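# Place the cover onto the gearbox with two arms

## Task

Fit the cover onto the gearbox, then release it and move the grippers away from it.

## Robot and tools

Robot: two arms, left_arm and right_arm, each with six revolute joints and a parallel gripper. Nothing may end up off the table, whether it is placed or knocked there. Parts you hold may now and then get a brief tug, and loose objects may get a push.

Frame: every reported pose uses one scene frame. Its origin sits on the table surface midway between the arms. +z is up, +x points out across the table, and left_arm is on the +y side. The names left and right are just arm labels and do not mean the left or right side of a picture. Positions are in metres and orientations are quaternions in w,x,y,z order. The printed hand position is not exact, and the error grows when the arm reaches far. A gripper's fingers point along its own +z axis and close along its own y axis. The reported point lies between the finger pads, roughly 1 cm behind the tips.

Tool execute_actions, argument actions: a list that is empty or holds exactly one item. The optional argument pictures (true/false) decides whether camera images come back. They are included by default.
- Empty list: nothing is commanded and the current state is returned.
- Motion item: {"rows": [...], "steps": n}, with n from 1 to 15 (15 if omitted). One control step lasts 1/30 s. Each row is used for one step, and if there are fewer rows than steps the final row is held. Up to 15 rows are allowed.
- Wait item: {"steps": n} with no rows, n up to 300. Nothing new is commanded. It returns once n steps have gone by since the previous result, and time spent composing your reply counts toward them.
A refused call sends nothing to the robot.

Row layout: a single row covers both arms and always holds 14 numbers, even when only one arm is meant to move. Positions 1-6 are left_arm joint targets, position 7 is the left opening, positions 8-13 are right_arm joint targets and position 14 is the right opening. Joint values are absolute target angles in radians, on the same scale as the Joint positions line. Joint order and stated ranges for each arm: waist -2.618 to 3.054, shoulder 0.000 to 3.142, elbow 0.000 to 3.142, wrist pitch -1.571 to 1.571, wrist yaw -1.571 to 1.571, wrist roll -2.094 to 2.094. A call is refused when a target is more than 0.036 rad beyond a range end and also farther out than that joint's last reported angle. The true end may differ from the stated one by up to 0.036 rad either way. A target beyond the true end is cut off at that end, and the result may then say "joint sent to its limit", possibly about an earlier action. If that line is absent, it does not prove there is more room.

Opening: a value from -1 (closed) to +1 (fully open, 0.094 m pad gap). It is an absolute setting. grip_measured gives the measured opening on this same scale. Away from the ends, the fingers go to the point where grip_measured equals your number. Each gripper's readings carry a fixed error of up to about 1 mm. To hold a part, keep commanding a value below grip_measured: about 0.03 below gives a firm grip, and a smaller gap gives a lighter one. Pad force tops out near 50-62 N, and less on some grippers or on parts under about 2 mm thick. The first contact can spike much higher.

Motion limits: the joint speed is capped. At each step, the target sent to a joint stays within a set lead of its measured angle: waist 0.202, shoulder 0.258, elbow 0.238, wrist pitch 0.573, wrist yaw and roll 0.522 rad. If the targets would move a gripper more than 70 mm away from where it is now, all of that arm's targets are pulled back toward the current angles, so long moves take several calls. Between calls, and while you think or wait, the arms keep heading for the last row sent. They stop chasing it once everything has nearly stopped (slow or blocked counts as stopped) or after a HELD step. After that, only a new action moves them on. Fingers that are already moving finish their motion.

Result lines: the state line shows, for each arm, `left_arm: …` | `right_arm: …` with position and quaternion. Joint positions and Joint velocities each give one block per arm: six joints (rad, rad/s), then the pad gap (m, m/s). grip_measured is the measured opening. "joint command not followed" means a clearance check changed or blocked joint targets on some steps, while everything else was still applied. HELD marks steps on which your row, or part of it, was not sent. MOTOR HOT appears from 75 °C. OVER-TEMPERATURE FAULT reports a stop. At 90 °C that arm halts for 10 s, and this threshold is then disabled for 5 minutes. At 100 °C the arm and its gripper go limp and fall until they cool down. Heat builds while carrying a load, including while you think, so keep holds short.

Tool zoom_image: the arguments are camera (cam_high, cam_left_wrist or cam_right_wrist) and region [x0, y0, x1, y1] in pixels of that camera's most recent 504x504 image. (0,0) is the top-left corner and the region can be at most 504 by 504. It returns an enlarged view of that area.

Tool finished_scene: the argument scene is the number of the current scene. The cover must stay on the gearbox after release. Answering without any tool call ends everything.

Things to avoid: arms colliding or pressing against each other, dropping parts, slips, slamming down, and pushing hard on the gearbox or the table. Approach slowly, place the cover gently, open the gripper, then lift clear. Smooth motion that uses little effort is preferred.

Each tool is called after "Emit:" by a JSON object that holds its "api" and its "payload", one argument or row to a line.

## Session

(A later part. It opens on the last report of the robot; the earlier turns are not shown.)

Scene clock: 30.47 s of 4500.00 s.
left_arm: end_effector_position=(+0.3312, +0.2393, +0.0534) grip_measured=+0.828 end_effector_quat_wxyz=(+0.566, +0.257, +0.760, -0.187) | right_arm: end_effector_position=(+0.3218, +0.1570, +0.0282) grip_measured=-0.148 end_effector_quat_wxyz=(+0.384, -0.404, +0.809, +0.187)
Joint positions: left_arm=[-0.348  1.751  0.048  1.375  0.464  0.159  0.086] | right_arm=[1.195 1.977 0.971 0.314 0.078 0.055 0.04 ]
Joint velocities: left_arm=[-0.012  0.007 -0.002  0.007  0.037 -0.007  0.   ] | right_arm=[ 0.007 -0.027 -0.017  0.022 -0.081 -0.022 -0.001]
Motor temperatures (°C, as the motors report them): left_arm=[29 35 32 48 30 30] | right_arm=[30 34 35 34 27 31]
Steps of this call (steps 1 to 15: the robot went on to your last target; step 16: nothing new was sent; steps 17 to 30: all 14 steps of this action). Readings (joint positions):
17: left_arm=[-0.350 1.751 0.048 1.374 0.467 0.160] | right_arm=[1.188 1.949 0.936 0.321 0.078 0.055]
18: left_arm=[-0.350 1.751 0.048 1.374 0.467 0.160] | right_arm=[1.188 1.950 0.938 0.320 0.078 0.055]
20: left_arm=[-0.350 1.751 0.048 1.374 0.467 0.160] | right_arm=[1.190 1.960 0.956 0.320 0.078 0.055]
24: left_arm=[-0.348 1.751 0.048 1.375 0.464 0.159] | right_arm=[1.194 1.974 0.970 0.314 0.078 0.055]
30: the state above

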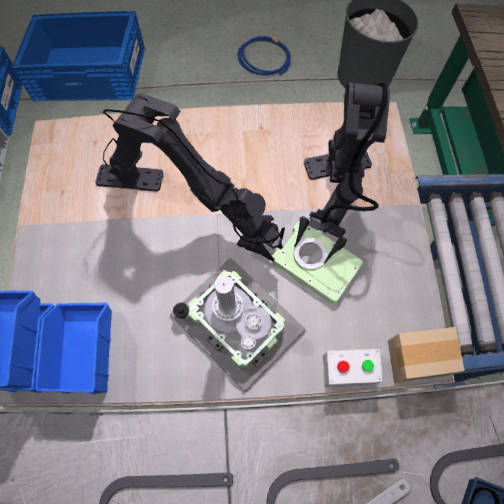

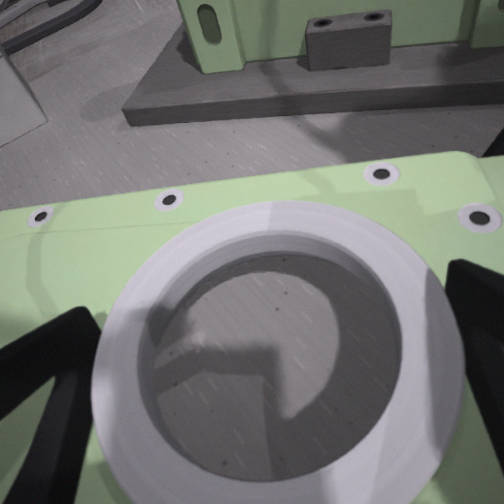

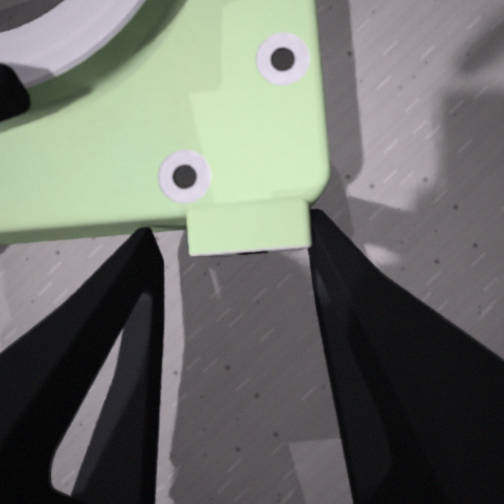

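Contacting; close with waist shifted back.

Emit:
{"api": "execute_actions", "payload": {
  "actions": [
    {"rows":[[-0.34,1.76,0.04,1.39,0.46,0.17,0.78,1.19,1.98,1.012,0.33,0.085,0.06,-0.22],[-0.34,1.76,0.04,1.39,0.46,0.17,0.78,1.18,1.98,1.012,0.33,0.085,0.06,-0.28],[-0.34,1.76,0.04,1.39,0.46,0.17,0.78,1.175,1.98,1.012,0.33,0.085,0.06,-0.34],[-0.34,1.76,0.04,1.39,0.46,0.17,0.78,1.172,1.98,1.012,0.33,0.085,0.06,-0.4],[-0.34,1.76,0.04,1.39,0.46,0.17,0.78,1.172,1.98,1.012,0.33,0.085,0.06,-0.45],[-0.34,1.76,0.04,1.39,0.46,0.17,0.78,1.172,1.98,1.012,0.33,0.085,0.06,-0.55]],"steps":15}
  ]
}}

Scene clock: 31.73 s of 4500.00 s.
left_arm: end_effector_position=(+0.3312, +0.2393, +0.0534) grip_measured=+0.828 end_effector_quat_wxyz=(+0.566, +0.257, +0.760, -0.187) | right_arm: end_effector_position=(+0.3259, +0.1535, +0.0274) grip_measured=-0.426 end_effector_quat_wxyz=(+0.383, -0.400, +0.812, +0.183)
Joint positions: left_arm=[-0.348  1.751  0.048  1.375  0.464  0.159  0.086] | right_arm=[1.184 1.977 0.971 0.31  0.079 0.055 0.027]
Joint velocities: left_arm=[-0.002 -0.007 -0.002  0.007 -0.037  0.022 -0.   ] | right_arm=[ 0.007  0.017  0.002 -0.022  0.095 -0.081 -0.   ]
Motor temperatures (°C, as the motors report them): left_arm=[29 35 32 48 30 30] | right_arm=[30 34 36 34 27 31]
Steps of this call (steps 1 to 15: the robot went on to your last target; steps 16 to 23: nothing new was sent; steps 24 to 38: all 15 steps of this action). Readings (joint positions):
24: left_arm=[-0.348 1.751 0.048 1.375 0.464 0.159] | right_arm=[1.195 1.977 0.971 0.314 0.080 0.055]
25: left_arm=[-0.348 1.751 0.048 1.375 0.464 0.159] | right_arm=[1.193 1.977 0.971 0.313 0.083 0.055]
27: left_arm=[-0.348 1.751 0.048 1.375 0.464 0.159] | right_arm=[1.187 1.977 0.971 0.310 0.083 0.055]
31: left_arm=[-0.348 1.751 0.048 1.375 0.464 0.159] | right_arm=[1.184 1.977 0.971 0.310 0.079 0.055]
38: the state above

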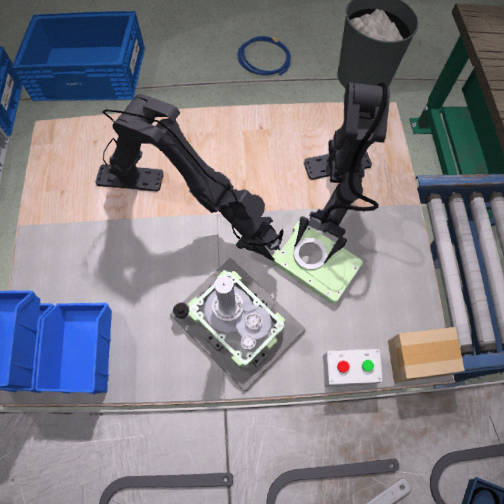

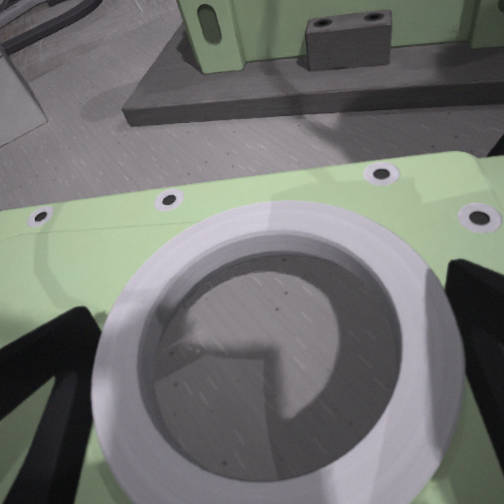

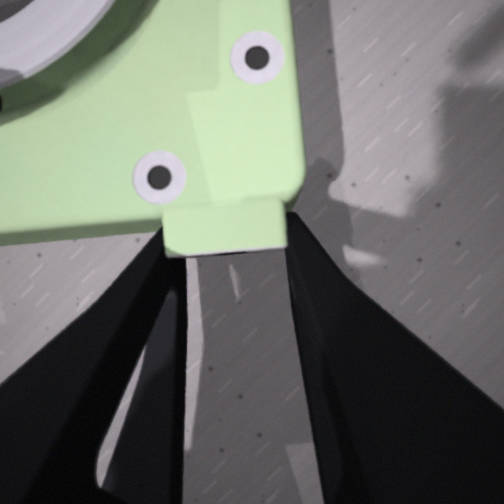

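Emit:
{"api": "execute_actions", "payload": {
  "actions": [
    {"rows":[[-0.345,1.72,0.07,1.42,0.47,0.2,0.78,1.184,1.96,1.02,0.35,0.08,0.055,-0.55],[-0.345,1.68,0.09,1.41,0.47,0.22,0.78,1.184,1.94,1.035,0.36,0.08,0.055,-0.55],[-0.345,1.64,0.1,1.39,0.47,0.24,0.78,1.184,1.925,1.04,0.355,0.08,0.055,-0.55],[-0.345,1.6,0.105,1.36,0.47,0.24,0.78,1.184,1.915,1.044,0.34,0.08,0.055,-0.55],[-0.345,1.56,0.108,1.325,0.47,0.24,0.78,1.184,1.905,1.048,0.33,0.08,0.055,-0.55],[-0.345,1.52,0.112,1.29,0.47,0.24,0.78,1.184,1.897,1.051,0.318,0.08,0.055,-0.55],[-0.345,1.483,0.116,1.255,0.47,0.24,0.78,1.184,1.888,1.055,0.306,0.08,0.055,-0.55],[-0.345,1.446,0.12,1.218,0.47,0.24,0.78,1.184,1.879,1.058,0.295,0.08,0.055,-0.55],[-0.345,1.41,0.126,1.176,0.47,0.24,0.78,1.184,1.871,1.063,0.282,0.08,0.055,-0.55],[-0.345,1.373,0.132,1.134,0.47,0.24,0.78,1.184,1.863,1.068,0.268,0.08,0.055,-0.55],[-0.345,1.338,0.138,1.092,0.47,0.24,0.78,1.184,1.854,1.074,0.254,0.08,0.055,-0.55],[-0.345,1.303,0.145,1.05,0.47,0.24,0.78,1.184,1.846,1.08,0.24,0.08,0.055,-0.55],[-0.345,1.269,0.153,1.008,0.47,0.24,0.78,1.184,1.837,1.086,0.225,0.08,0.055,-0.55],[-0.345,1.235,0.161,0.967,0.47,0.24,0.78,1.184,1.829,1.092,0.21,0.08,0.055,-0.55],[-0.345,1.203,0.169,0.926,0.47,0.24,0.78,1.184,1.82,1.098,0.196,0.08,0.055,-0.55]],"steps":15}
  ],
  "pictures": false
}}

Emit:
{"api": "execute_actions", "payload": {
  "actions": [
    {"steps":12}
  ]
}}

Scene clock: 36.07 s of 4500.00 s.
left_arm: end_effector_position=(+0.3352, +0.2413, +0.1001) grip_measured=+0.828 end_effector_quat_wxyz=(+0.586, +0.264, +0.747, -0.170) | right_arm: end_effector_position=(+0.3302, +0.1571, +0.0707) grip_measured=-0.425 end_effector_quat_wxyz=(+0.396, -0.402, +0.805, +0.182)
Joint positions: left_arm=[-0.348  1.305  0.099  0.918  0.448  0.185  0.086] | right_arm=[1.184 1.884 1.032 0.18  0.088 0.038 0.027]
Joint velocities: left_arm=[-0.022 -0.969  0.217 -1.223 -0.007  0.051 -0.   ] | right_arm=[-0.002 -0.252  0.159 -0.447  0.037  0.007 -0.001]
Motor temperatures (°C, as the motors report them): left_arm=[29 35 32 49 30 30] | right_arm=[30 35 36 35 27 31]
Steps of this call (steps 1 to 15: the robot went on to your last target; steps 16 to 90: nothing new was sent; then 0.83 s passed at rest; steps 91 to 105: all 15 steps of this action). Readings (joint positions):
91: left_arm=[-0.348 1.750 0.048 1.375 0.464 0.160] | right_arm=[1.184 1.977 0.971 0.310 0.079 0.055]
92: left_arm=[-0.348 1.744 0.050 1.369 0.464 0.162] | right_arm=[1.184 1.977 0.974 0.308 0.078 0.055]
94: left_arm=[-0.348 1.703 0.055 1.315 0.460 0.169] | right_arm=[1.184 1.976 0.982 0.296 0.078 0.053]
98: left_arm=[-0.348 1.561 0.061 1.174 0.452 0.177] | right_arm=[1.184 1.951 0.996 0.264 0.075 0.051]
105: the state above

Scene clock: 36.47 s of 4500.00 s.
left_arm: end_effector_position=(+0.3329, +0.2402, +0.1013) grip_measured=+0.828 end_effector_quat_wxyz=(+0.573, +0.261, +0.756, -0.179) | right_arm: end_effector_position=(+0.3272, +0.1550, +0.0747) grip_measured=-0.426 end_effector_quat_wxyz=(+0.386, -0.405, +0.809, +0.181)
Joint positions: left_arm=[-0.348  1.244  0.117  0.809  0.457  0.173  0.086] | right_arm=[1.184 1.865 1.045 0.127 0.08  0.041 0.027]
Joint velocities: left_arm=[ 0.012 -0.002  0.007 -0.066  0.022 -0.037 -0.   ] | right_arm=[ 0.012  0.012 -0.017 -0.081 -0.022  0.051 -0.   ]
Motor temperatures (°C, as the motors report them): left_arm=[29 35 32 49 30 30] | right_arm=[30 35 36 35 27 31]
Steps of this call (steps 1 to 12: the robot went on to your last target). Readings (joint positions):
1: left_arm=[-0.348 1.277 0.104 0.886 0.448 0.185] | right_arm=[1.184 1.876 1.037 0.168 0.089 0.036]
2: left_arm=[-0.348 1.259 0.109 0.866 0.448 0.185] | right_arm=[1.184 1.870 1.041 0.160 0.090 0.034]
4: left_arm=[-0.348 1.245 0.116 0.844 0.449 0.185] | right_arm=[1.184 1.865 1.045 0.150 0.092 0.033]
8: left_arm=[-0.348 1.244 0.117 0.818 0.454 0.180] | right_arm=[1.184 1.865 1.045 0.134 0.085 0.036]
12: the state above

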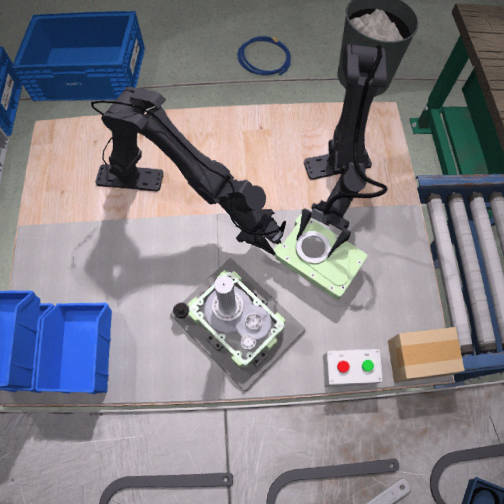

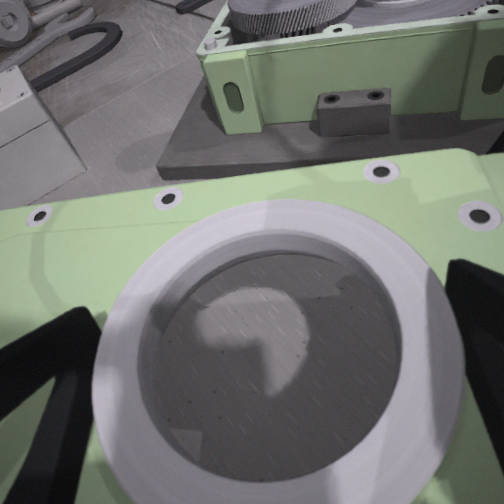

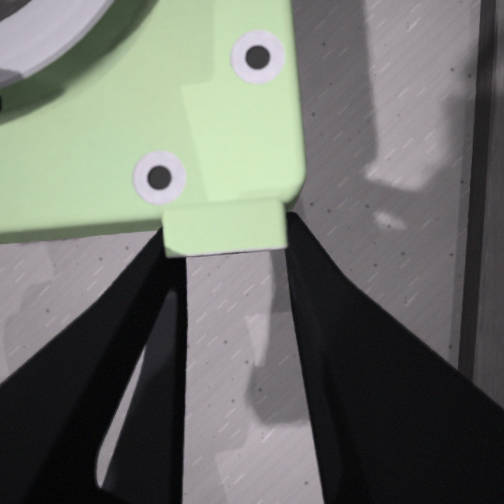

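Emit:
{"api": "execute_actions", "payload": {
  "actions": [
    {"rows":[[-0.345,1.155,0.184,0.86,0.47,0.24,0.78,1.184,1.808,1.11,0.171,0.08,0.055,-0.55],[-0.345,1.108,0.2,0.797,0.47,0.24,0.78,1.184,1.796,1.123,0.146,0.08,0.055,-0.55],[-0.345,1.063,0.217,0.736,0.47,0.24,0.78,1.184,1.784,1.136,0.121,0.08,0.055,-0.55],[-0.345,1.022,0.236,0.678,0.47,0.24,0.78,1.184,1.772,1.149,0.096,0.08,0.055,-0.55],[-0.345,0.99,0.254,0.628,0.47,0.24,0.78,1.184,1.761,1.163,0.071,0.08,0.055,-0.55],[-0.345,0.962,0.273,0.58,0.47,0.24,0.78,1.184,1.75,1.177,0.047,0.08,0.055,-0.55],[-0.345,0.936,0.293,0.535,0.47,0.24,0.78,1.184,1.74,1.191,0.022,0.08,0.055,-0.55],[-0.345,0.913,0.314,0.491,0.47,0.24,0.78,1.184,1.73,1.206,-0.002,0.08,0.055,-0.55],[-0.345,0.894,0.335,0.451,0.47,0.24,0.78,1.184,1.722,1.222,-0.027,0.08,0.055,-0.55],[-0.345,0.877,0.356,0.413,0.47,0.24,0.78,1.184,1.714,1.239,-0.051,0.08,0.055,-0.55],[-0.345,0.861,0.377,0.376,0.47,0.24,0.78,1.184,1.707,1.256,-0.076,0.08,0.055,-0.55],[-0.345,0.847,0.399,0.34,0.47,0.24,0.78,1.184,1.70,1.273,-0.1,0.08,0.055,-0.55],[-0.345,0.833,0.429,0.295,0.47,0.24,0.78,1.184,1.691,1.298,-0.133,0.08,0.055,-0.55],[-0.345,0.82,0.459,0.252,0.47,0.24,0.78,1.184,1.683,1.323,-0.166,0.08,0.055,-0.55],[-0.345,0.81,0.49,0.212,0.47,0.24,0.78,1.184,1.676,1.349,-0.199,0.08,0.055,-0.55]],"steps":15}
  ],
  "pictures": false
}}

Emit:
{"api": "execute_actions", "payload": {
  "actions": [
    {"rows":[[-0.345,0.804,0.523,0.172,0.47,0.24,0.78,1.184,1.671,1.379,-0.233,0.08,0.055,-0.55],[-0.345,0.799,0.556,0.133,0.47,0.24,0.78,1.184,1.666,1.409,-0.267,0.08,0.055,-0.55],[-0.345,0.794,0.59,0.096,0.47,0.24,0.78,1.184,1.663,1.44,-0.302,0.08,0.055,-0.55],[-0.345,0.791,0.624,0.059,0.47,0.24,0.78,1.184,1.66,1.472,-0.336,0.08,0.055,-0.55],[-0.345,0.792,0.659,0.025,0.47,0.24,0.78,1.184,1.66,1.506,-0.371,0.08,0.055,-0.55],[-0.345,0.794,0.694,-0.008,0.47,0.24,0.78,1.184,1.66,1.541,-0.406,0.08,0.055,-0.55],[-0.345,0.797,0.729,-0.041,0.47,0.24,0.78,1.184,1.661,1.577,-0.441,0.08,0.055,-0.55],[-0.345,0.8,0.765,-0.073,0.47,0.24,0.78,1.184,1.663,1.613,-0.476,0.08,0.055,-0.55],[-0.345,0.806,0.802,-0.104,0.47,0.24,0.78,1.184,1.668,1.653,-0.512,0.08,0.055,-0.55],[-0.345,0.812,0.839,-0.135,0.47,0.24,0.78,1.184,1.673,1.694,-0.549,0.08,0.055,-0.55],[-0.345,0.819,0.877,-0.166,0.47,0.24,0.78,1.184,1.68,1.736,-0.585,0.08,0.055,-0.55],[-0.345,0.827,0.915,-0.196,0.47,0.24,0.78,1.184,1.687,1.78,-0.622,0.08,0.055,-0.55],[-0.345,0.84,0.967,-0.235,0.47,0.24,0.78,1.184,1.7,1.844,-0.672,0.08,0.055,-0.55],[-0.345,0.854,1.02,-0.274,0.47,0.24,0.78,1.184,1.715,1.911,-0.723,0.08,0.055,-0.55],[-0.345,0.869,1.073,-0.312,0.47,0.24,0.78,1.184,1.732,1.981,-0.775,0.08,0.055,-0.55]],"steps":15}
  ],
  "pictures": false
}}

Emit:
{"api": "execute_actions", "payload": {
  "actions": [
    {"steps":15}
  ]
}}

Scene clock: 41.40 s of 4500.00 s.
left_arm: end_effector_position=(+0.3367, +0.2419, +0.1911) grip_measured=+0.828 end_effector_quat_wxyz=(+0.587, +0.264, +0.747, -0.167) | right_arm: end_effector_position=(+0.3313, +0.1579, +0.1618) grip_measured=-0.426 end_effector_quat_wxyz=(+0.398, -0.403, +0.804, +0.181)
Joint positions: left_arm=[-0.348  0.878  0.375  0.217  0.443  0.187  0.086] | right_arm=[ 1.184  1.74   1.246 -0.175  0.091  0.033  0.027]
Joint velocities: left_arm=[-0.007 -0.335  0.789 -1.15   0.007  0.081 -0.   ] | right_arm=[-0.002 -0.178  0.657 -0.872  0.037 -0.022  0.   ]
Motor temperatures (°C, as the motors report them): left_arm=[29 35 34 52 30 31] | right_arm=[30 37 37 36 27 31]
Steps of this call (steps 1 to 30: the robot went on to your last target; steps 31 to 90: nothing new was sent; then 1.43 s passed at rest; steps 91 to 105: all 15 steps of this action). Readings (joint positions):
91: left_arm=[-0.348 1.237 0.121 0.795 0.458 0.172] | right_arm=[1.184 1.865 1.045 0.124 0.078 0.043]
92: left_arm=[-0.348 1.217 0.126 0.763 0.457 0.172] | right_arm=[1.184 1.864 1.049 0.117 0.075 0.045]
94: left_arm=[-0.348 1.150 0.143 0.669 0.450 0.172] | right_arm=[1.186 1.855 1.067 0.087 0.070 0.046]
98: left_arm=[-0.348 1.010 0.208 0.489 0.443 0.177] | right_arm=[1.186 1.810 1.116 0.008 0.074 0.046]
105: the state above

Scene clock: 41.90 s of 4500.00 s.
left_arm: end_effector_position=(+0.3344, +0.2433, +0.3268) grip_measured=+0.828 end_effector_quat_wxyz=(+0.591, +0.259, +0.745, -0.168) | right_arm: end_effector_position=(+0.3294, +0.1575, +0.2989) grip_measured=-0.425 end_effector_quat_wxyz=(+0.401, -0.407, +0.800, +0.185)
Joint positions: left_arm=[-0.345  0.866  0.906 -0.314  0.442  0.177  0.086] | right_arm=[ 1.184  1.737  1.786 -0.707  0.081  0.025  0.027]
Joint velocities: left_arm=[ 0.007  0.335  1.453 -0.989 -0.066 -0.154 -0.001] | right_arm=[-0.007  0.374  1.849 -1.429  0.037 -0.081 -0.001]
Motor temperatures (°C, as the motors report them): left_arm=[29 35 35 52 30 31] | right_arm=[30 37 37 36 27 31]
Steps of this call (steps 1 to 15: all 15 steps of this action). Readings (joint positions):
1: left_arm=[-0.348 0.867 0.404 0.175 0.443 0.187] | right_arm=[1.184 1.734 1.270 -0.206 0.091 0.033]
2: left_arm=[-0.347 0.859 0.434 0.134 0.443 0.187] | right_arm=[1.184 1.729 1.295 -0.238 0.092 0.033]
4: left_arm=[-0.346 0.849 0.497 0.056 0.443 0.188] | right_arm=[1.184 1.721 1.350 -0.301 0.093 0.032]
8: left_arm=[-0.345 0.845 0.629 -0.086 0.442 0.188] | right_arm=[1.184 1.717 1.476 -0.437 0.093 0.031]
15: the state above

Scene clock: 42.40 s of 4500.00 s.
left_arm: end_effector_position=(+0.3296, +0.2428, +0.3505) grip_measured=+0.828 end_effector_quat_wxyz=(+0.581, +0.258, +0.752, -0.175) | right_arm: end_effector_position=(+0.3229, +0.1560, +0.3227) grip_measured=-0.425 end_effector_quat_wxyz=(+0.393, -0.409, +0.802, +0.186)
Joint positions: left_arm=[-0.345  0.894  1.035 -0.438  0.449  0.171  0.086] | right_arm=[ 1.192  1.767  1.934 -0.841  0.077  0.034  0.027]
Joint velocities: left_arm=[-0.012 -0.012 -0.007  0.051 -0.007 -0.007 -0.001] | right_arm=[-0.007  0.022  0.022 -0.022 -0.125  0.007 -0.   ]
Motor temperatures (°C, as the motors report them): left_arm=[29 35 35 52 30 31] | right_arm=[30 37 37 36 27 31]
Steps of this call (steps 1 to 15: the robot went on to your last target). Readings (joint positions):
1: left_arm=[-0.345 0.877 0.953 -0.340 0.441 0.177] | right_arm=[1.184 1.747 1.842 -0.745 0.083 0.022]
2: left_arm=[-0.345 0.883 0.988 -0.353 0.441 0.177] | right_arm=[1.184 1.751 1.881 -0.766 0.086 0.016]
4: left_arm=[-0.345 0.885 1.025 -0.359 0.441 0.178] | right_arm=[1.187 1.751 1.924 -0.784 0.091 0.000]
8: left_arm=[-0.345 0.887 1.035 -0.394 0.445 0.176] | right_arm=[1.192 1.755 1.934 -0.811 0.093 -0.000]
15: the state above

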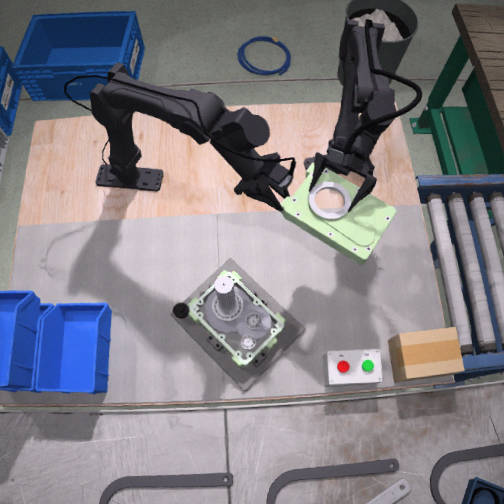

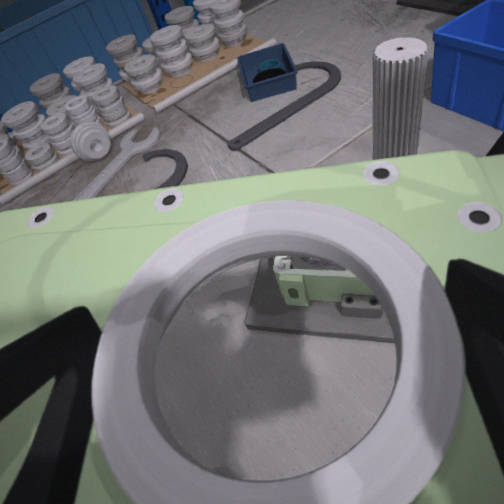

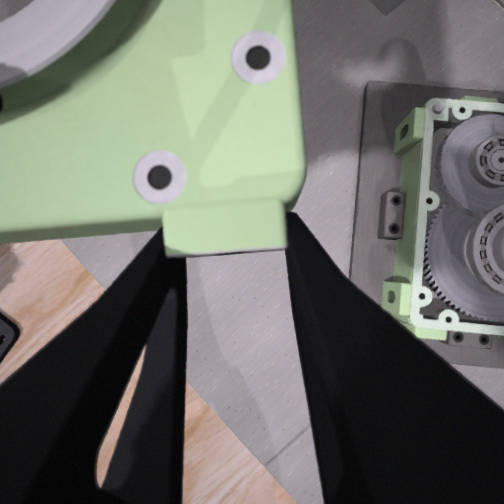

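Emit:
{"api": "execute_actions", "payload": {
  "actions": [
    {"rows":[[-0.378,0.894,1.087,-0.294,0.444,0.227,0.78,1.165,1.72,1.967,-0.775,0.068,0.045,-0.55],[-0.409,0.919,1.101,-0.276,0.419,0.214,0.78,1.146,1.708,1.953,-0.776,0.056,0.036,-0.55],[-0.438,0.944,1.115,-0.258,0.395,0.202,0.78,1.127,1.696,1.939,-0.776,0.044,0.026,-0.55],[-0.465,0.97,1.13,-0.24,0.372,0.19,0.78,1.108,1.685,1.925,-0.777,0.032,0.017,-0.55],[-0.49,0.995,1.142,-0.222,0.354,0.183,0.78,1.085,1.674,1.911,-0.777,0.019,0.008,-0.55],[-0.514,1.021,1.154,-0.205,0.337,0.177,0.78,1.062,1.664,1.898,-0.778,0.006,-0.001,-0.55],[-0.537,1.047,1.167,-0.188,0.32,0.171,0.78,1.039,1.654,1.886,-0.778,-0.008,-0.011,-0.55],[-0.558,1.073,1.18,-0.172,0.305,0.165,0.78,1.015,1.644,1.874,-0.779,-0.021,-0.02,-0.55],[-0.579,1.104,1.198,-0.156,0.29,0.16,0.78,0.989,1.634,1.864,-0.779,-0.038,-0.034,-0.55],[-0.599,1.135,1.217,-0.141,0.276,0.156,0.78,0.962,1.625,1.855,-0.78,-0.055,-0.048,-0.55],[-0.618,1.166,1.237,-0.128,0.263,0.152,0.78,0.935,1.617,1.847,-0.78,-0.072,-0.063,-0.55],[-0.636,1.198,1.258,-0.115,0.251,0.148,0.78,0.908,1.61,1.84,-0.781,-0.089,-0.077,-0.55],[-0.653,1.229,1.279,-0.104,0.24,0.144,0.78,0.881,1.603,1.834,-0.782,-0.106,-0.091,-0.55],[-0.668,1.261,1.302,-0.093,0.23,0.141,0.78,0.855,1.598,1.829,-0.783,-0.123,-0.106,-0.55],[-0.683,1.293,1.325,-0.084,0.22,0.138,0.78,0.828,1.593,1.825,-0.784,-0.14,-0.12,-0.55]],"steps":15}
  ],
  "pictures": false
}}

Emit:
{"api": "execute_actions", "payload": {
  "actions": [
    {"steps":12}
  ]
}}

Scene clock: 46.67 s of 4500.00 s.
left_arm: end_effector_position=(+0.3968, +0.1438, +0.3459) grip_measured=+0.828 end_effector_quat_wxyz=(+0.557, +0.283, +0.754, -0.204) | right_arm: end_effector_position=(+0.3850, +0.0592, +0.3185) grip_measured=-0.425 end_effector_quat_wxyz=(+0.379, -0.372, +0.829, +0.174)
Joint positions: left_arm=[-0.642  1.275  1.229 -0.264  0.245  0.086  0.086] | right_arm=[ 0.896  1.658  1.822 -0.878 -0.101 -0.079  0.027]
Joint velocities: left_arm=[-0.447  0.906  0.657  0.418 -0.33  -0.168 -0.001] | right_arm=[-0.769 -0.178 -0.159  0.007 -0.491 -0.403  0.001]
Motor temperatures (°C, as the motors report them): left_arm=[29 35 36 54 30 31] | right_arm=[30 37 37 37 27 31]
Steps of this call (steps 1 to 15: the robot went on to your last target; steps 16 to 90: nothing new was sent; then 0.77 s passed at rest; steps 91 to 105: all 15 steps of this action). Readings (joint positions):
91: left_arm=[-0.349 0.896 1.035 -0.439 0.446 0.170] | right_arm=[1.191 1.767 1.934 -0.842 0.076 0.036]
92: left_arm=[-0.360 0.901 1.037 -0.438 0.435 0.168] | right_arm=[1.186 1.767 1.934 -0.846 0.073 0.035]
94: left_arm=[-0.401 0.931 1.053 -0.433 0.395 0.157] | right_arm=[1.163 1.761 1.930 -0.856 0.055 0.028]
98: left_arm=[-0.502 1.047 1.102 -0.375 0.330 0.128] | right_arm=[1.078 1.720 1.883 -0.866 0.005 0.001]
105: the state above

Scene clock: 47.07 s of 4500.00 s.
left_arm: end_effector_position=(+0.4098, +0.1240, +0.3470) grip_measured=+0.828 end_effector_quat_wxyz=(+0.563, +0.285, +0.746, -0.212) | right_arm: end_effector_position=(+0.3966, +0.0397, +0.3206) grip_measured=-0.425 end_effector_quat_wxyz=(+0.385, -0.371, +0.829, +0.164)
Joint positions: left_arm=[-0.676  1.346  1.266 -0.208  0.229  0.073  0.086] | right_arm=[ 0.837  1.645  1.815 -0.885 -0.126 -0.125  0.027]
Joint velocities: left_arm=[-0.002  0.022 -0.007 -0.022 -0.022  0.022 -0.   ] | right_arm=[ 0.017  0.002  0.007 -0.022  0.022 -0.051  0.   ]
Motor temperatures (°C, as the motors report them): left_arm=[29 35 36 54 30 31] | right_arm=[30 37 37 37 27 31]
Steps of this call (steps 1 to 12: the robot went on to your last target). Readings (joint positions):
1: left_arm=[-0.656 1.303 1.248 -0.248 0.238 0.083] | right_arm=[0.872 1.653 1.819 -0.880 -0.113 -0.092]
2: left_arm=[-0.666 1.326 1.259 -0.229 0.234 0.081] | right_arm=[0.854 1.649 1.817 -0.882 -0.120 -0.103]
4: left_arm=[-0.675 1.345 1.266 -0.207 0.232 0.076] | right_arm=[0.838 1.645 1.815 -0.886 -0.123 -0.118]
8: left_arm=[-0.676 1.346 1.266 -0.208 0.229 0.073] | right_arm=[0.837 1.645 1.815 -0.885 -0.126 -0.125]
12: the state above

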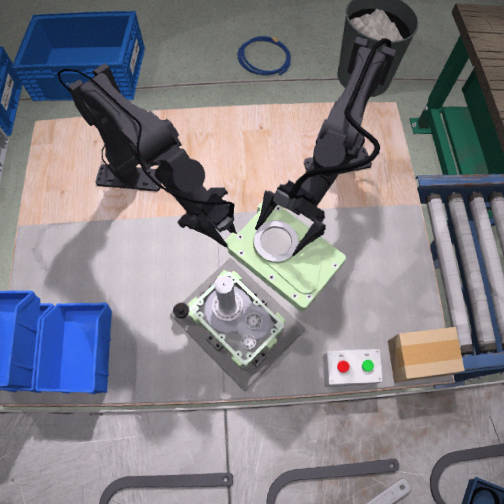

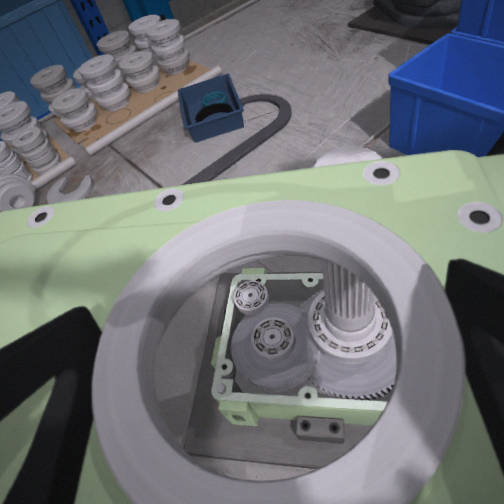

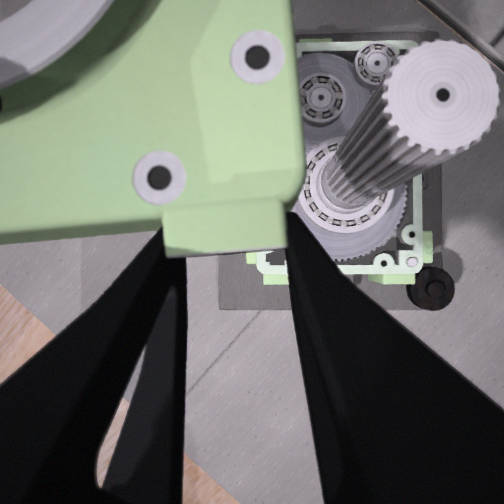

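Emit:
{"api": "execute_actions", "payload": {
  "actions": [
    {"rows":[[-0.696,1.326,1.351,-0.076,0.208,0.136,0.78,0.8,1.59,1.822,-0.78,-0.158,-0.135,-0.55],[-0.709,1.359,1.379,-0.069,0.197,0.134,0.78,0.772,1.588,1.82,-0.78,-0.175,-0.151,-0.55],[-0.721,1.392,1.408,-0.063,0.187,0.132,0.78,0.744,1.587,1.82,-0.783,-0.193,-0.166,-0.55],[-0.732,1.425,1.438,-0.059,0.178,0.13,0.78,0.716,1.587,1.822,-0.787,-0.21,-0.182,-0.55],[-0.743,1.459,1.469,-0.056,0.171,0.128,0.78,0.689,1.588,1.826,-0.792,-0.228,-0.197,-0.55],[-0.753,1.493,1.502,-0.054,0.165,0.126,0.78,0.661,1.59,1.832,-0.797,-0.245,-0.213,-0.55],[-0.763,1.527,1.536,-0.054,0.16,0.124,0.78,0.633,1.594,1.84,-0.802,-0.263,-0.228,-0.55],[-0.771,1.557,1.568,-0.055,0.157,0.123,0.78,0.609,1.598,1.846,-0.807,-0.278,-0.242,-0.55],[-0.778,1.588,1.601,-0.057,0.154,0.122,0.78,0.585,1.603,1.853,-0.812,-0.292,-0.256,-0.55],[-0.785,1.619,1.635,-0.06,0.151,0.121,0.78,0.561,1.609,1.861,-0.818,-0.307,-0.27,-0.55],[-0.792,1.65,1.67,-0.064,0.149,0.121,0.78,0.538,1.616,1.87,-0.824,-0.321,-0.284,-0.55],[-0.798,1.681,1.707,-0.069,0.147,0.12,0.78,0.514,1.623,1.88,-0.83,-0.336,-0.298,-0.55],[-0.804,1.713,1.745,-0.074,0.145,0.119,0.78,0.491,1.631,1.891,-0.836,-0.35,-0.312,-0.55],[-0.81,1.745,1.785,-0.081,0.143,0.119,0.78,0.468,1.64,1.902,-0.842,-0.364,-0.325,-0.55],[-0.816,1.778,1.826,-0.088,0.142,0.118,0.78,0.445,1.649,1.914,-0.848,-0.378,-0.339,-0.55]],"steps":15}
  ],
  "pictures": false
}}

Emit:
{"api": "execute_actions", "payload": {
  "actions": [
    {"steps":15}
  ]
}}

Scene clock: 49.17 s of 4500.00 s.
left_arm: end_effector_position=(+0.4753, +0.0214, +0.3547) grip_measured=+0.828 end_effector_quat_wxyz=(+0.563, +0.312, +0.730, -0.229) | right_arm: end_effector_position=(+0.4588, -0.0623, +0.3258) grip_measured=-0.425 end_effector_quat_wxyz=(+0.403, -0.339, +0.837, +0.149)
Joint positions: left_arm=[-0.802  1.77   1.7   -0.199  0.172  0.065  0.086] | right_arm=[ 0.5    1.653  1.835 -0.91  -0.319 -0.303  0.027]
Joint velocities: left_arm=[-0.159  0.94   1.126 -0.139  0.037 -0.037  0.001] | right_arm=[-0.632  0.193  0.31  -0.154 -0.3   -0.418 -0.   ]
Motor temperatures (°C, as the motors report them): left_arm=[29 36 37 55 30 31] | right_arm=[30 37 37 37 27 31]
Steps of this call (steps 1 to 30: the robot went on to your last target; steps 31 to 48: nothing new was sent; steps 49 to 63: all 15 steps of this action). Readings (joint positions):
49: left_arm=[-0.677 1.347 1.270 -0.210 0.228 0.072] | right_arm=[0.835 1.645 1.815 -0.885 -0.129 -0.127]
50: left_arm=[-0.681 1.354 1.281 -0.218 0.221 0.071] | right_arm=[0.826 1.645 1.815 -0.884 -0.139 -0.132]
52: left_arm=[-0.698 1.392 1.326 -0.227 0.201 0.071] | right_arm=[0.791 1.644 1.815 -0.878 -0.171 -0.149]
56: left_arm=[-0.743 1.532 1.459 -0.210 0.175 0.071] | right_arm=[0.679 1.639 1.815 -0.876 -0.235 -0.206]
63: the state above

Scene clock: 49.67 s of 4500.00 s.
left_arm: end_effector_position=(+0.4851, +0.0066, +0.3508) grip_measured=+0.828 end_effector_quat_wxyz=(+0.562, +0.313, +0.730, -0.233) | right_arm: end_effector_position=(+0.4681, -0.0769, +0.3231) grip_measured=-0.425 end_effector_quat_wxyz=(+0.402, -0.341, +0.838, +0.143)
Joint positions: left_arm=[-0.815  1.835  1.764 -0.196  0.167  0.058  0.086] | right_arm=[ 0.453  1.673  1.852 -0.922 -0.346 -0.346  0.027]
Joint velocities: left_arm=[ 0.007 -0.012 -0.002 -0.022  0.095 -0.051 -0.   ] | right_arm=[ 0.002 -0.007 -0.007 -0.007 -0.007  0.022  0.001]
Motor temperatures (°C, as the motors report them): left_arm=[29 36 37 55 30 31] | right_arm=[30 37 37 37 27 31]
Steps of this call (steps 1 to 15: the robot went on to your last target). Readings (joint positions):
1: left_arm=[-0.808 1.799 1.732 -0.197 0.171 0.064] | right_arm=[0.480 1.659 1.844 -0.912 -0.329 -0.316]
2: left_arm=[-0.811 1.819 1.751 -0.189 0.170 0.064] | right_arm=[0.465 1.664 1.850 -0.914 -0.335 -0.327]
4: left_arm=[-0.815 1.835 1.764 -0.184 0.170 0.063] | right_arm=[0.453 1.668 1.852 -0.919 -0.339 -0.341]
8: left_arm=[-0.815 1.835 1.764 -0.195 0.168 0.059] | right_arm=[0.453 1.672 1.852 -0.922 -0.346 -0.345]
15: the state above

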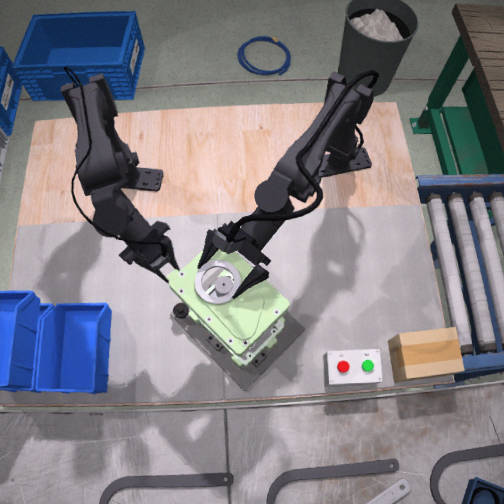

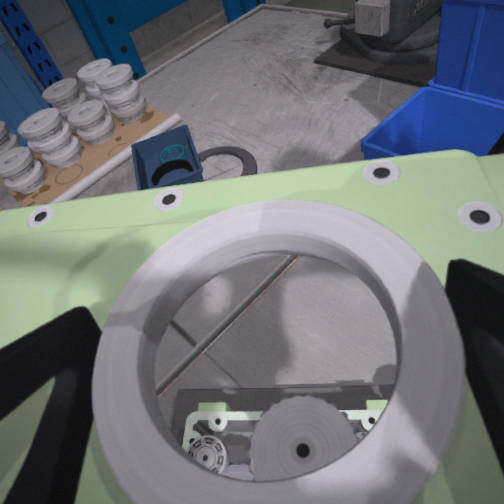

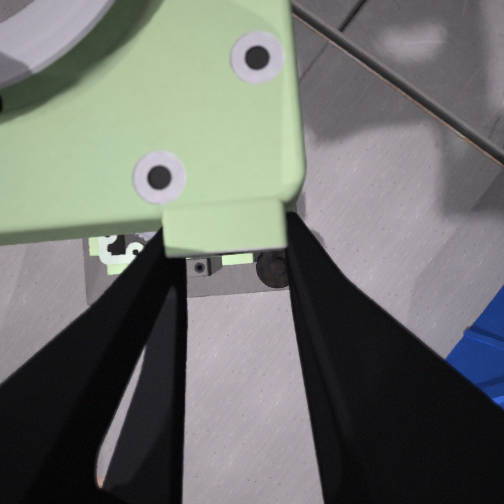

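Emit:
{"api": "execute_actions", "payload": {
  "actions": [
    {"rows":[[-0.816,1.778,1.79,-0.085,0.142,0.118,0.78,0.445,1.645,1.87,-0.845,-0.37,-0.339,-0.55],[-0.816,1.778,1.775,-0.075,0.142,0.118,0.78,0.445,1.64,1.85,-0.832,-0.37,-0.339,-0.55],[-0.816,1.778,1.76,-0.063,0.142,0.118,0.78,0.445,1.635,1.83,-0.818,-0.37,-0.339,-0.55],[-0.816,1.778,1.746,-0.052,0.142,0.118,0.78,0.445,1.63,1.81,-0.804,-0.37,-0.339,-0.55],[-0.816,1.778,1.732,-0.04,0.142,0.118,0.78,0.445,1.626,1.79,-0.79,-0.37,-0.339,-0.55],[-0.816,1.778,1.718,-0.028,0.142,0.118,0.78,0.445,1.622,1.772,-0.776,-0.37,-0.339,-0.55],[-0.816,1.778,1.705,-0.017,0.142,0.118,0.78,0.445,1.618,1.754,-0.762,-0.37,-0.339,-0.55],[-0.816,1.778,1.691,-0.005,0.142,0.118,0.78,0.445,1.614,1.736,-0.748,-0.37,-0.339,-0.55],[-0.816,1.778,1.678,0.006,0.142,0.118,0.78,0.445,1.61,1.718,-0.735,-0.37,-0.339,-0.55],[-0.816,1.778,1.665,0.017,0.142,0.118,0.78,0.445,1.606,1.70,-0.722,-0.37,-0.339,-0.55]],"steps":15}
  ],
  "pictures": false
}}

Emit:
{"api": "execute_actions", "payload": {
  "actions": [
    {"steps":10}
  ]
}}

Scene clock: 52.03 s of 4500.00 s.
left_arm: end_effector_position=(+0.4836, +0.0081, +0.3025) grip_measured=+0.828 end_effector_quat_wxyz=(+0.530, +0.311, +0.754, -0.230) | right_arm: end_effector_position=(+0.4659, -0.0752, +0.2750) grip_measured=-0.426 end_effector_quat_wxyz=(+0.371, -0.342, +0.850, +0.153)
Joint positions: left_arm=[-0.815  1.836  1.642 -0.149  0.165  0.04   0.086] | right_arm=[ 0.453  1.661  1.683 -0.833 -0.359 -0.346  0.027]
Joint velocities: left_arm=[-0.007 -0.027 -0.007 -0.007 -0.007 -0.007 -0.001] | right_arm=[-0.002 -0.007  0.002 -0.022  0.095  0.081 -0.001]
Motor temperatures (°C, as the motors report them): left_arm=[29 38 38 56 30 31] | right_arm=[30 37 37 37 27 31]
Steps of this call (steps 1 to 15: the robot went on to your last target; steps 16 to 56: nothing new was sent; steps 57 to 71: all 15 steps of this action). Readings (joint positions):
57: left_arm=[-0.815 1.835 1.764 -0.196 0.167 0.057] | right_arm=[0.453 1.673 1.852 -0.922 -0.346 -0.346]
58: left_arm=[-0.815 1.835 1.764 -0.196 0.167 0.057] | right_arm=[0.453 1.673 1.852 -0.922 -0.346 -0.346]
60: left_arm=[-0.815 1.834 1.756 -0.190 0.165 0.058] | right_arm=[0.453 1.670 1.837 -0.909 -0.347 -0.346]
64: left_arm=[-0.815 1.832 1.705 -0.165 0.161 0.059] | right_arm=[0.453 1.663 1.767 -0.867 -0.351 -0.346]
71: the state above

Scene clock: 52.37 s of 4500.00 s.
left_arm: end_effector_position=(+0.4855, +0.0078, +0.3070) grip_measured=+0.828 end_effector_quat_wxyz=(+0.539, +0.310, +0.749, -0.229) | right_arm: end_effector_position=(+0.4686, -0.0750, +0.2794) grip_measured=-0.425 end_effector_quat_wxyz=(+0.381, -0.342, +0.846, +0.150)
Joint positions: left_arm=[-0.815  1.836  1.642 -0.13   0.16   0.045  0.086] | right_arm=[ 0.453  1.658  1.683 -0.814 -0.356 -0.346  0.027]
Joint velocities: left_arm=[-0.012 -0.027 -0.002 -0.022 -0.007  0.007 -0.002] | right_arm=[-0.022 -0.012 -0.007  0.037 -0.125  0.066 -0.   ]
Motor temperatures (°C, as the motors report them): left_arm=[29 38 38 56 30 31] | right_arm=[30 37 37 37 27 31]
Steps of this call (steps 1 to 10: the robot went on to your last target). Readings (joint positions):
1: left_arm=[-0.815 1.836 1.642 -0.148 0.165 0.040] | right_arm=[0.453 1.661 1.683 -0.830 -0.359 -0.346]
2: left_arm=[-0.815 1.836 1.642 -0.144 0.163 0.040] | right_arm=[0.453 1.660 1.683 -0.825 -0.359 -0.346]
4: left_arm=[-0.815 1.836 1.642 -0.135 0.161 0.042] | right_arm=[0.453 1.659 1.683 -0.818 -0.358 -0.346]
8: left_arm=[-0.815 1.836 1.642 -0.130 0.160 0.045] | right_arm=[0.453 1.658 1.683 -0.814 -0.356 -0.346]
10: the state above

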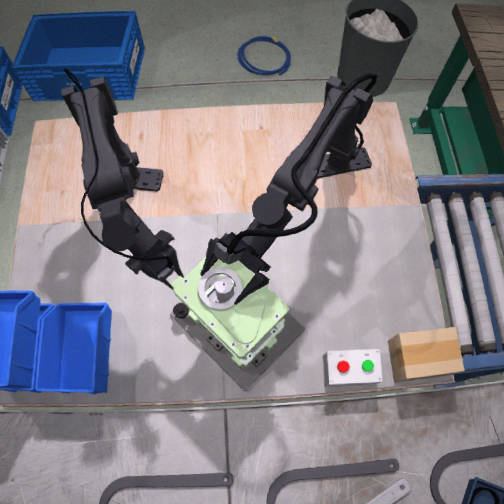

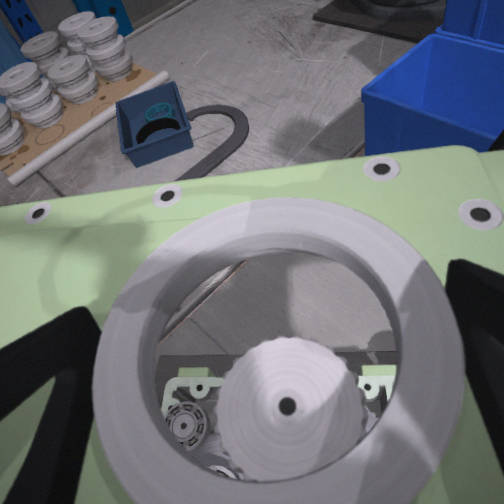

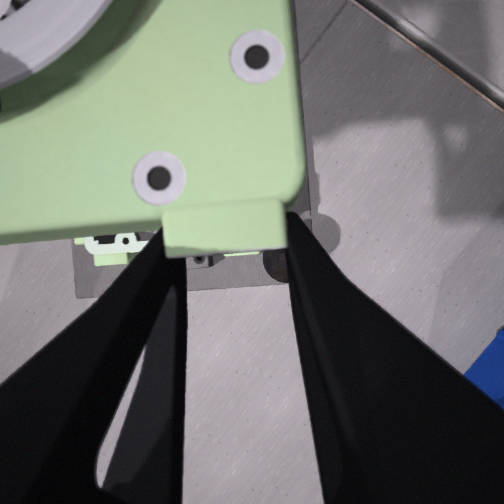

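Emit:
{"api": "execute_actions", "payload": {
  "actions": [
    {"rows":[[-0.816,1.765,1.655,0.045,0.142,0.118,0.78,0.455,1.6,1.69,-0.7,-0.37,-0.339,-0.55],[-0.816,1.758,1.645,0.065,0.142,0.118,0.78,0.462,1.598,1.682,-0.685,-0.37,-0.339,-0.55],[-0.816,1.752,1.635,0.08,0.142,0.118,0.78,0.468,1.596,1.674,-0.675,-0.37,-0.339,-0.55],[-0.816,1.75,1.623,0.093,0.142,0.118,0.78,0.472,1.594,1.664,-0.665,-0.37,-0.339,-0.55],[-0.816,1.75,1.611,0.106,0.142,0.118,0.78,0.474,1.592,1.654,-0.655,-0.37,-0.339,-0.55],[-0.816,1.75,1.599,0.118,0.142,0.118,0.78,0.474,1.59,1.644,-0.644,-0.37,-0.339,-0.55],[-0.816,1.752,1.587,0.13,0.142,0.118,0.78,0.474,1.588,1.633,-0.633,-0.37,-0.339,-0.55],[-0.816,1.753,1.569,0.15,0.142,0.118,0.78,0.474,1.585,1.609,-0.613,-0.37,-0.339,-0.55],[-0.816,1.754,1.551,0.17,0.142,0.118,0.78,0.474,1.582,1.585,-0.593,-0.37,-0.339,-0.55],[-0.816,1.756,1.533,0.19,0.142,0.118,0.78,0.474,1.579,1.562,-0.573,-0.37,-0.339,-0.55],[-0.816,1.758,1.515,0.21,0.142,0.118,0.78,0.474,1.576,1.539,-0.553,-0.37,-0.339,-0.55]],"steps":15}
  ],
  "pictures": false
}}

Emit:
{"api": "execute_actions", "payload": {
  "actions": [
    {"steps":15}
  ]
}}

Scene clock: 55.20 s of 4500.00 s.
left_arm: end_effector_position=(+0.4836, +0.0125, +0.2905) grip_measured=+0.828 end_effector_quat_wxyz=(+0.560, +0.310, +0.735, -0.222) | right_arm: end_effector_position=(+0.4689, -0.0705, +0.2611) grip_measured=-0.425 end_effector_quat_wxyz=(+0.399, -0.348, +0.835, +0.148)
Joint positions: left_arm=[-0.815  1.806  1.5    0.025  0.145  0.064  0.086] | right_arm=[ 0.464  1.617  1.536 -0.665 -0.351 -0.348  0.027]
Joint velocities: left_arm=[-0.007 -0.002 -0.134 -0.022 -0.037  0.022 -0.002] | right_arm=[ 0.017 -0.007 -0.183  0.007  0.037 -0.022 -0.   ]
Motor temperatures (°C, as the motors report them): left_arm=[29 40 38 57 30 31] | right_arm=[30 38 37 38 27 31]
Steps of this call (steps 1 to 30: the robot went on to your last target; steps 31 to 70: nothing new was sent; steps 71 to 85: all 15 steps of this action). Readings (joint positions):
71: left_arm=[-0.815 1.836 1.642 -0.128 0.160 0.045] | right_arm=[0.453 1.658 1.683 -0.813 -0.356 -0.347]
72: left_arm=[-0.815 1.835 1.640 -0.122 0.159 0.045] | right_arm=[0.453 1.658 1.683 -0.809 -0.355 -0.347]
74: left_arm=[-0.815 1.828 1.625 -0.100 0.154 0.049] | right_arm=[0.455 1.653 1.673 -0.793 -0.354 -0.349]
78: left_arm=[-0.815 1.812 1.580 -0.057 0.149 0.055] | right_arm=[0.462 1.636 1.634 -0.753 -0.350 -0.349]
85: the state above

Scene clock: 55.70 s of 4500.00 s.
left_arm: end_effector_position=(+0.4840, +0.0130, +0.2894) grip_measured=+0.828 end_effector_quat_wxyz=(+0.561, +0.308, +0.735, -0.221) | right_arm: end_effector_position=(+0.4699, -0.0697, +0.2600) grip_measured=-0.425 end_effector_quat_wxyz=(+0.402, -0.349, +0.834, +0.147)
Joint positions: left_arm=[-0.815  1.806  1.493  0.034  0.142  0.063  0.086] | right_arm=[ 0.466  1.617  1.528 -0.652 -0.35  -0.349  0.027]
Joint velocities: left_arm=[ 0.017 -0.012 -0.002 -0.037  0.007 -0.066 -0.   ] | right_arm=[-0.017 -0.017 -0.017 -0.037  0.022 -0.022 -0.   ]
Motor temperatures (°C, as the motors report them): left_arm=[29 41 38 57 30 31] | right_arm=[30 38 37 38 27 31]
Steps of this call (steps 1 to 15: the robot went on to your last target). Readings (joint positions):
1: left_arm=[-0.815 1.806 1.496 0.026 0.145 0.063] | right_arm=[0.465 1.617 1.532 -0.665 -0.351 -0.348]
2: left_arm=[-0.815 1.806 1.494 0.026 0.145 0.062] | right_arm=[0.465 1.617 1.529 -0.663 -0.351 -0.348]
4: left_arm=[-0.815 1.806 1.493 0.027 0.145 0.061] | right_arm=[0.466 1.617 1.528 -0.661 -0.351 -0.348]
8: left_arm=[-0.815 1.806 1.493 0.034 0.142 0.062] | right_arm=[0.466 1.617 1.528 -0.652 -0.350 -0.349]
15: the state above

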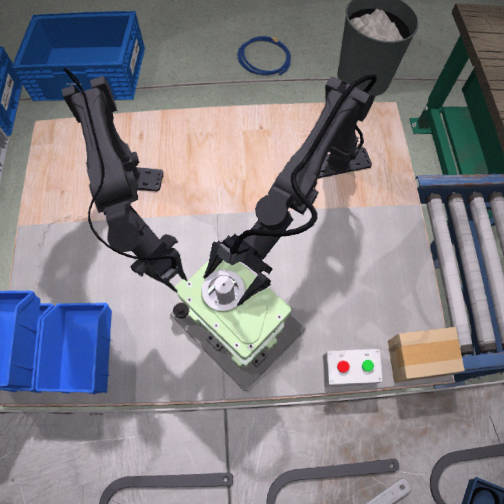

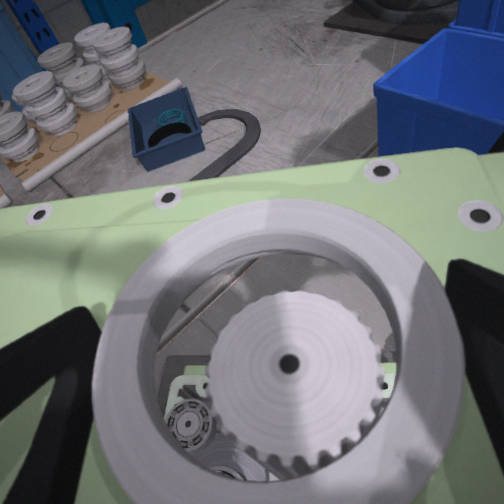

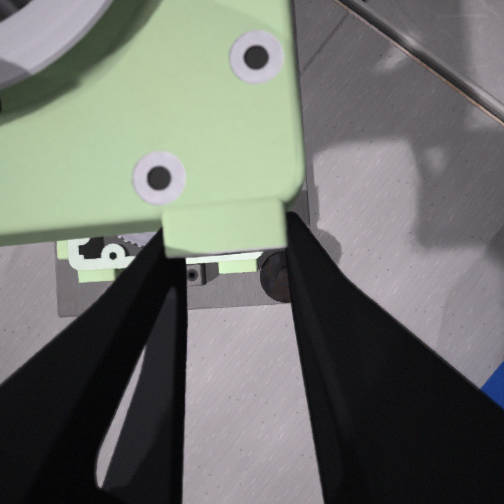

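Emit:
{"api": "execute_actions", "payload": {
  "actions": [
    {"rows":[[-0.825,1.75,1.5,0.215,0.142,0.118,0.78,0.47,1.565,1.52,-0.55,-0.37,-0.339,-0.55],[-0.832,1.745,1.49,0.225,0.142,0.118,0.78,0.47,1.558,1.505,-0.54,-0.37,-0.339,-0.55],[-0.832,1.747,1.475,0.245,0.142,0.118,0.78,0.47,1.556,1.486,-0.52,-0.37,-0.339,-0.55],[-0.832,1.75,1.46,0.262,0.142,0.118,0.78,0.47,1.555,1.466,-0.502,-0.37,-0.339,-0.55],[-0.832,1.754,1.445,0.279,0.142,0.118,0.78,0.47,1.555,1.447,-0.484,-0.37,-0.339,-0.55],[-0.832,1.758,1.43,0.296,0.142,0.118,0.78,0.47,1.555,1.427,-0.466,-0.37,-0.339,-0.55],[-0.832,1.762,1.415,0.313,0.142,0.118,0.78,0.47,1.555,1.408,-0.448,-0.37,-0.339,-0.55],[-0.832,1.766,1.4,0.33,0.142,0.118,0.78,0.47,1.555,1.389,-0.43,-0.37,-0.339,-0.55],[-0.832,1.771,1.385,0.349,0.142,0.118,0.78,0.47,1.556,1.369,-0.41,-0.37,-0.339,-0.55],[-0.832,1.776,1.371,0.368,0.142,0.118,0.78,0.47,1.557,1.35,-0.391,-0.37,-0.339,-0.55],[-0.832,1.781,1.357,0.387,0.142,0.118,0.78,0.47,1.558,1.331,-0.371,-0.37,-0.339,-0.55],[-0.832,1.786,1.343,0.406,0.142,0.118,0.78,0.47,1.56,1.312,-0.352,-0.37,-0.339,-0.55],[-0.832,1.792,1.33,0.425,0.142,0.118,0.78,0.47,1.562,1.294,-0.332,-0.37,-0.339,-0.55]],"steps":15}
  ],
  "pictures": false
}}

Emit:
{"api": "execute_actions", "payload": {
  "actions": [
    {"steps":15}
  ]
}}

Scene clock: 58.20 s of 4500.00 s.
left_arm: end_effector_position=(+0.4776, +0.0113, +0.2296) grip_measured=+0.828 end_effector_quat_wxyz=(+0.548, +0.312, +0.743, -0.224) | right_arm: end_effector_position=(+0.4619, -0.0713, +0.2013) grip_measured=-0.425 end_effector_quat_wxyz=(+0.389, -0.348, +0.840, +0.149)
Joint positions: left_arm=[-0.823  1.834  1.316  0.211  0.145  0.056  0.086] | right_arm=[ 0.467  1.594  1.29  -0.463 -0.35  -0.346  0.027]
Joint velocities: left_arm=[-0.022  0.144 -0.183  0.227  0.095 -0.168  0.001] | right_arm=[-0.002 -0.002 -0.32   0.11   0.051 -0.051 -0.   ]
Motor temperatures (°C, as the motors report them): left_arm=[29 42 38 59 29 31] | right_arm=[30 38 37 38 27 31]
Steps of this call (steps 1 to 15: the robot went on to your last target; steps 16 to 60: nothing new was sent; steps 61 to 75: all 15 steps of this action). Readings (joint positions):
61: left_arm=[-0.815 1.806 1.492 0.036 0.141 0.063] | right_arm=[0.466 1.616 1.526 -0.650 -0.350 -0.349]
62: left_arm=[-0.815 1.806 1.487 0.042 0.141 0.063] | right_arm=[0.466 1.613 1.519 -0.644 -0.350 -0.349]
64: left_arm=[-0.816 1.806 1.469 0.065 0.142 0.064] | right_arm=[0.466 1.604 1.494 -0.622 -0.348 -0.349]
68: left_arm=[-0.819 1.806 1.411 0.118 0.142 0.065] | right_arm=[0.466 1.594 1.421 -0.568 -0.350 -0.349]
75: the state above

Scene clock: 58.70 s of 4500.00 s.
left_arm: end_effector_position=(+0.4799, +0.0101, +0.2291) grip_measured=+0.828 end_effector_quat_wxyz=(+0.557, +0.311, +0.738, -0.223) | right_arm: end_effector_position=(+0.4654, -0.0721, +0.2004) grip_measured=-0.425 end_effector_quat_wxyz=(+0.398, -0.347, +0.837, +0.143)
Joint positions: left_arm=[-0.824  1.843  1.307  0.248  0.139  0.059  0.086] | right_arm=[ 0.467  1.594  1.276 -0.431 -0.34  -0.349  0.027]
Joint velocities: left_arm=[-0.046  0.012 -0.002 -0.081  0.051 -0.022 -0.   ] | right_arm=[-0.017 -0.027  0.007 -0.081  0.007  0.037 -0.001]
Motor temperatures (°C, as the motors report them): left_arm=[29 42 39 59 29 31] | right_arm=[30 38 37 38 27 31]
Steps of this call (steps 1 to 15: the robot went on to your last target). Readings (joint positions):
1: left_arm=[-0.824 1.839 1.311 0.217 0.148 0.053] | right_arm=[0.467 1.594 1.282 -0.460 -0.348 -0.346]
2: left_arm=[-0.824 1.842 1.308 0.221 0.149 0.050] | right_arm=[0.467 1.594 1.278 -0.459 -0.345 -0.346]
4: left_arm=[-0.824 1.843 1.307 0.228 0.150 0.049] | right_arm=[0.467 1.594 1.276 -0.455 -0.342 -0.346]
8: left_arm=[-0.824 1.843 1.307 0.244 0.141 0.056] | right_arm=[0.467 1.594 1.276 -0.435 -0.341 -0.347]
15: the state above

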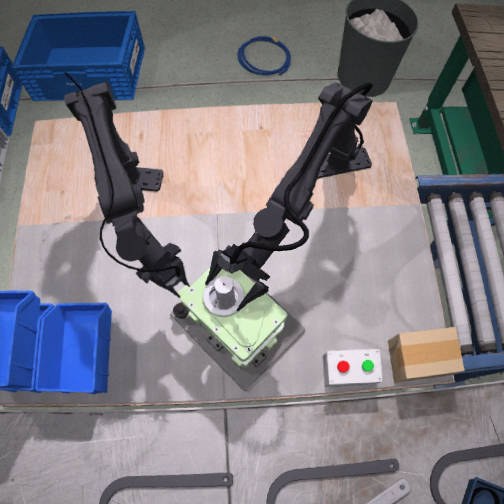

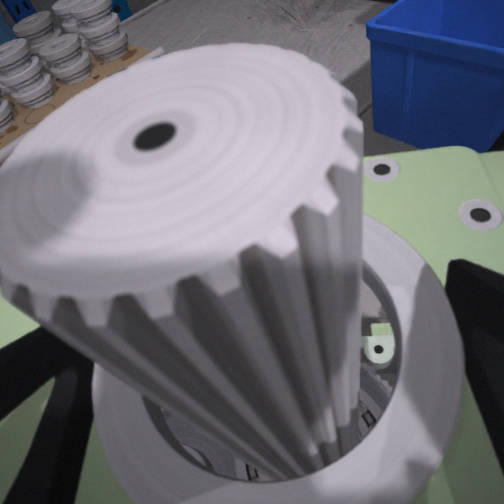

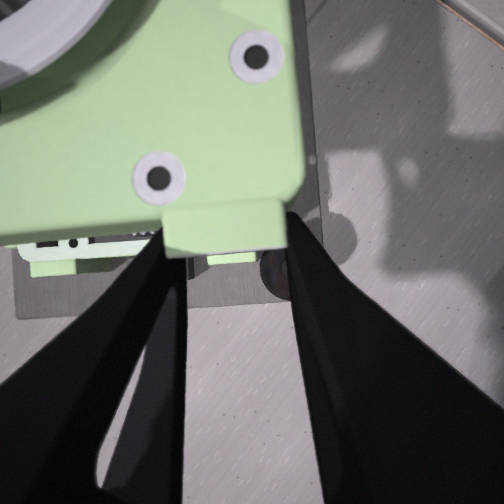

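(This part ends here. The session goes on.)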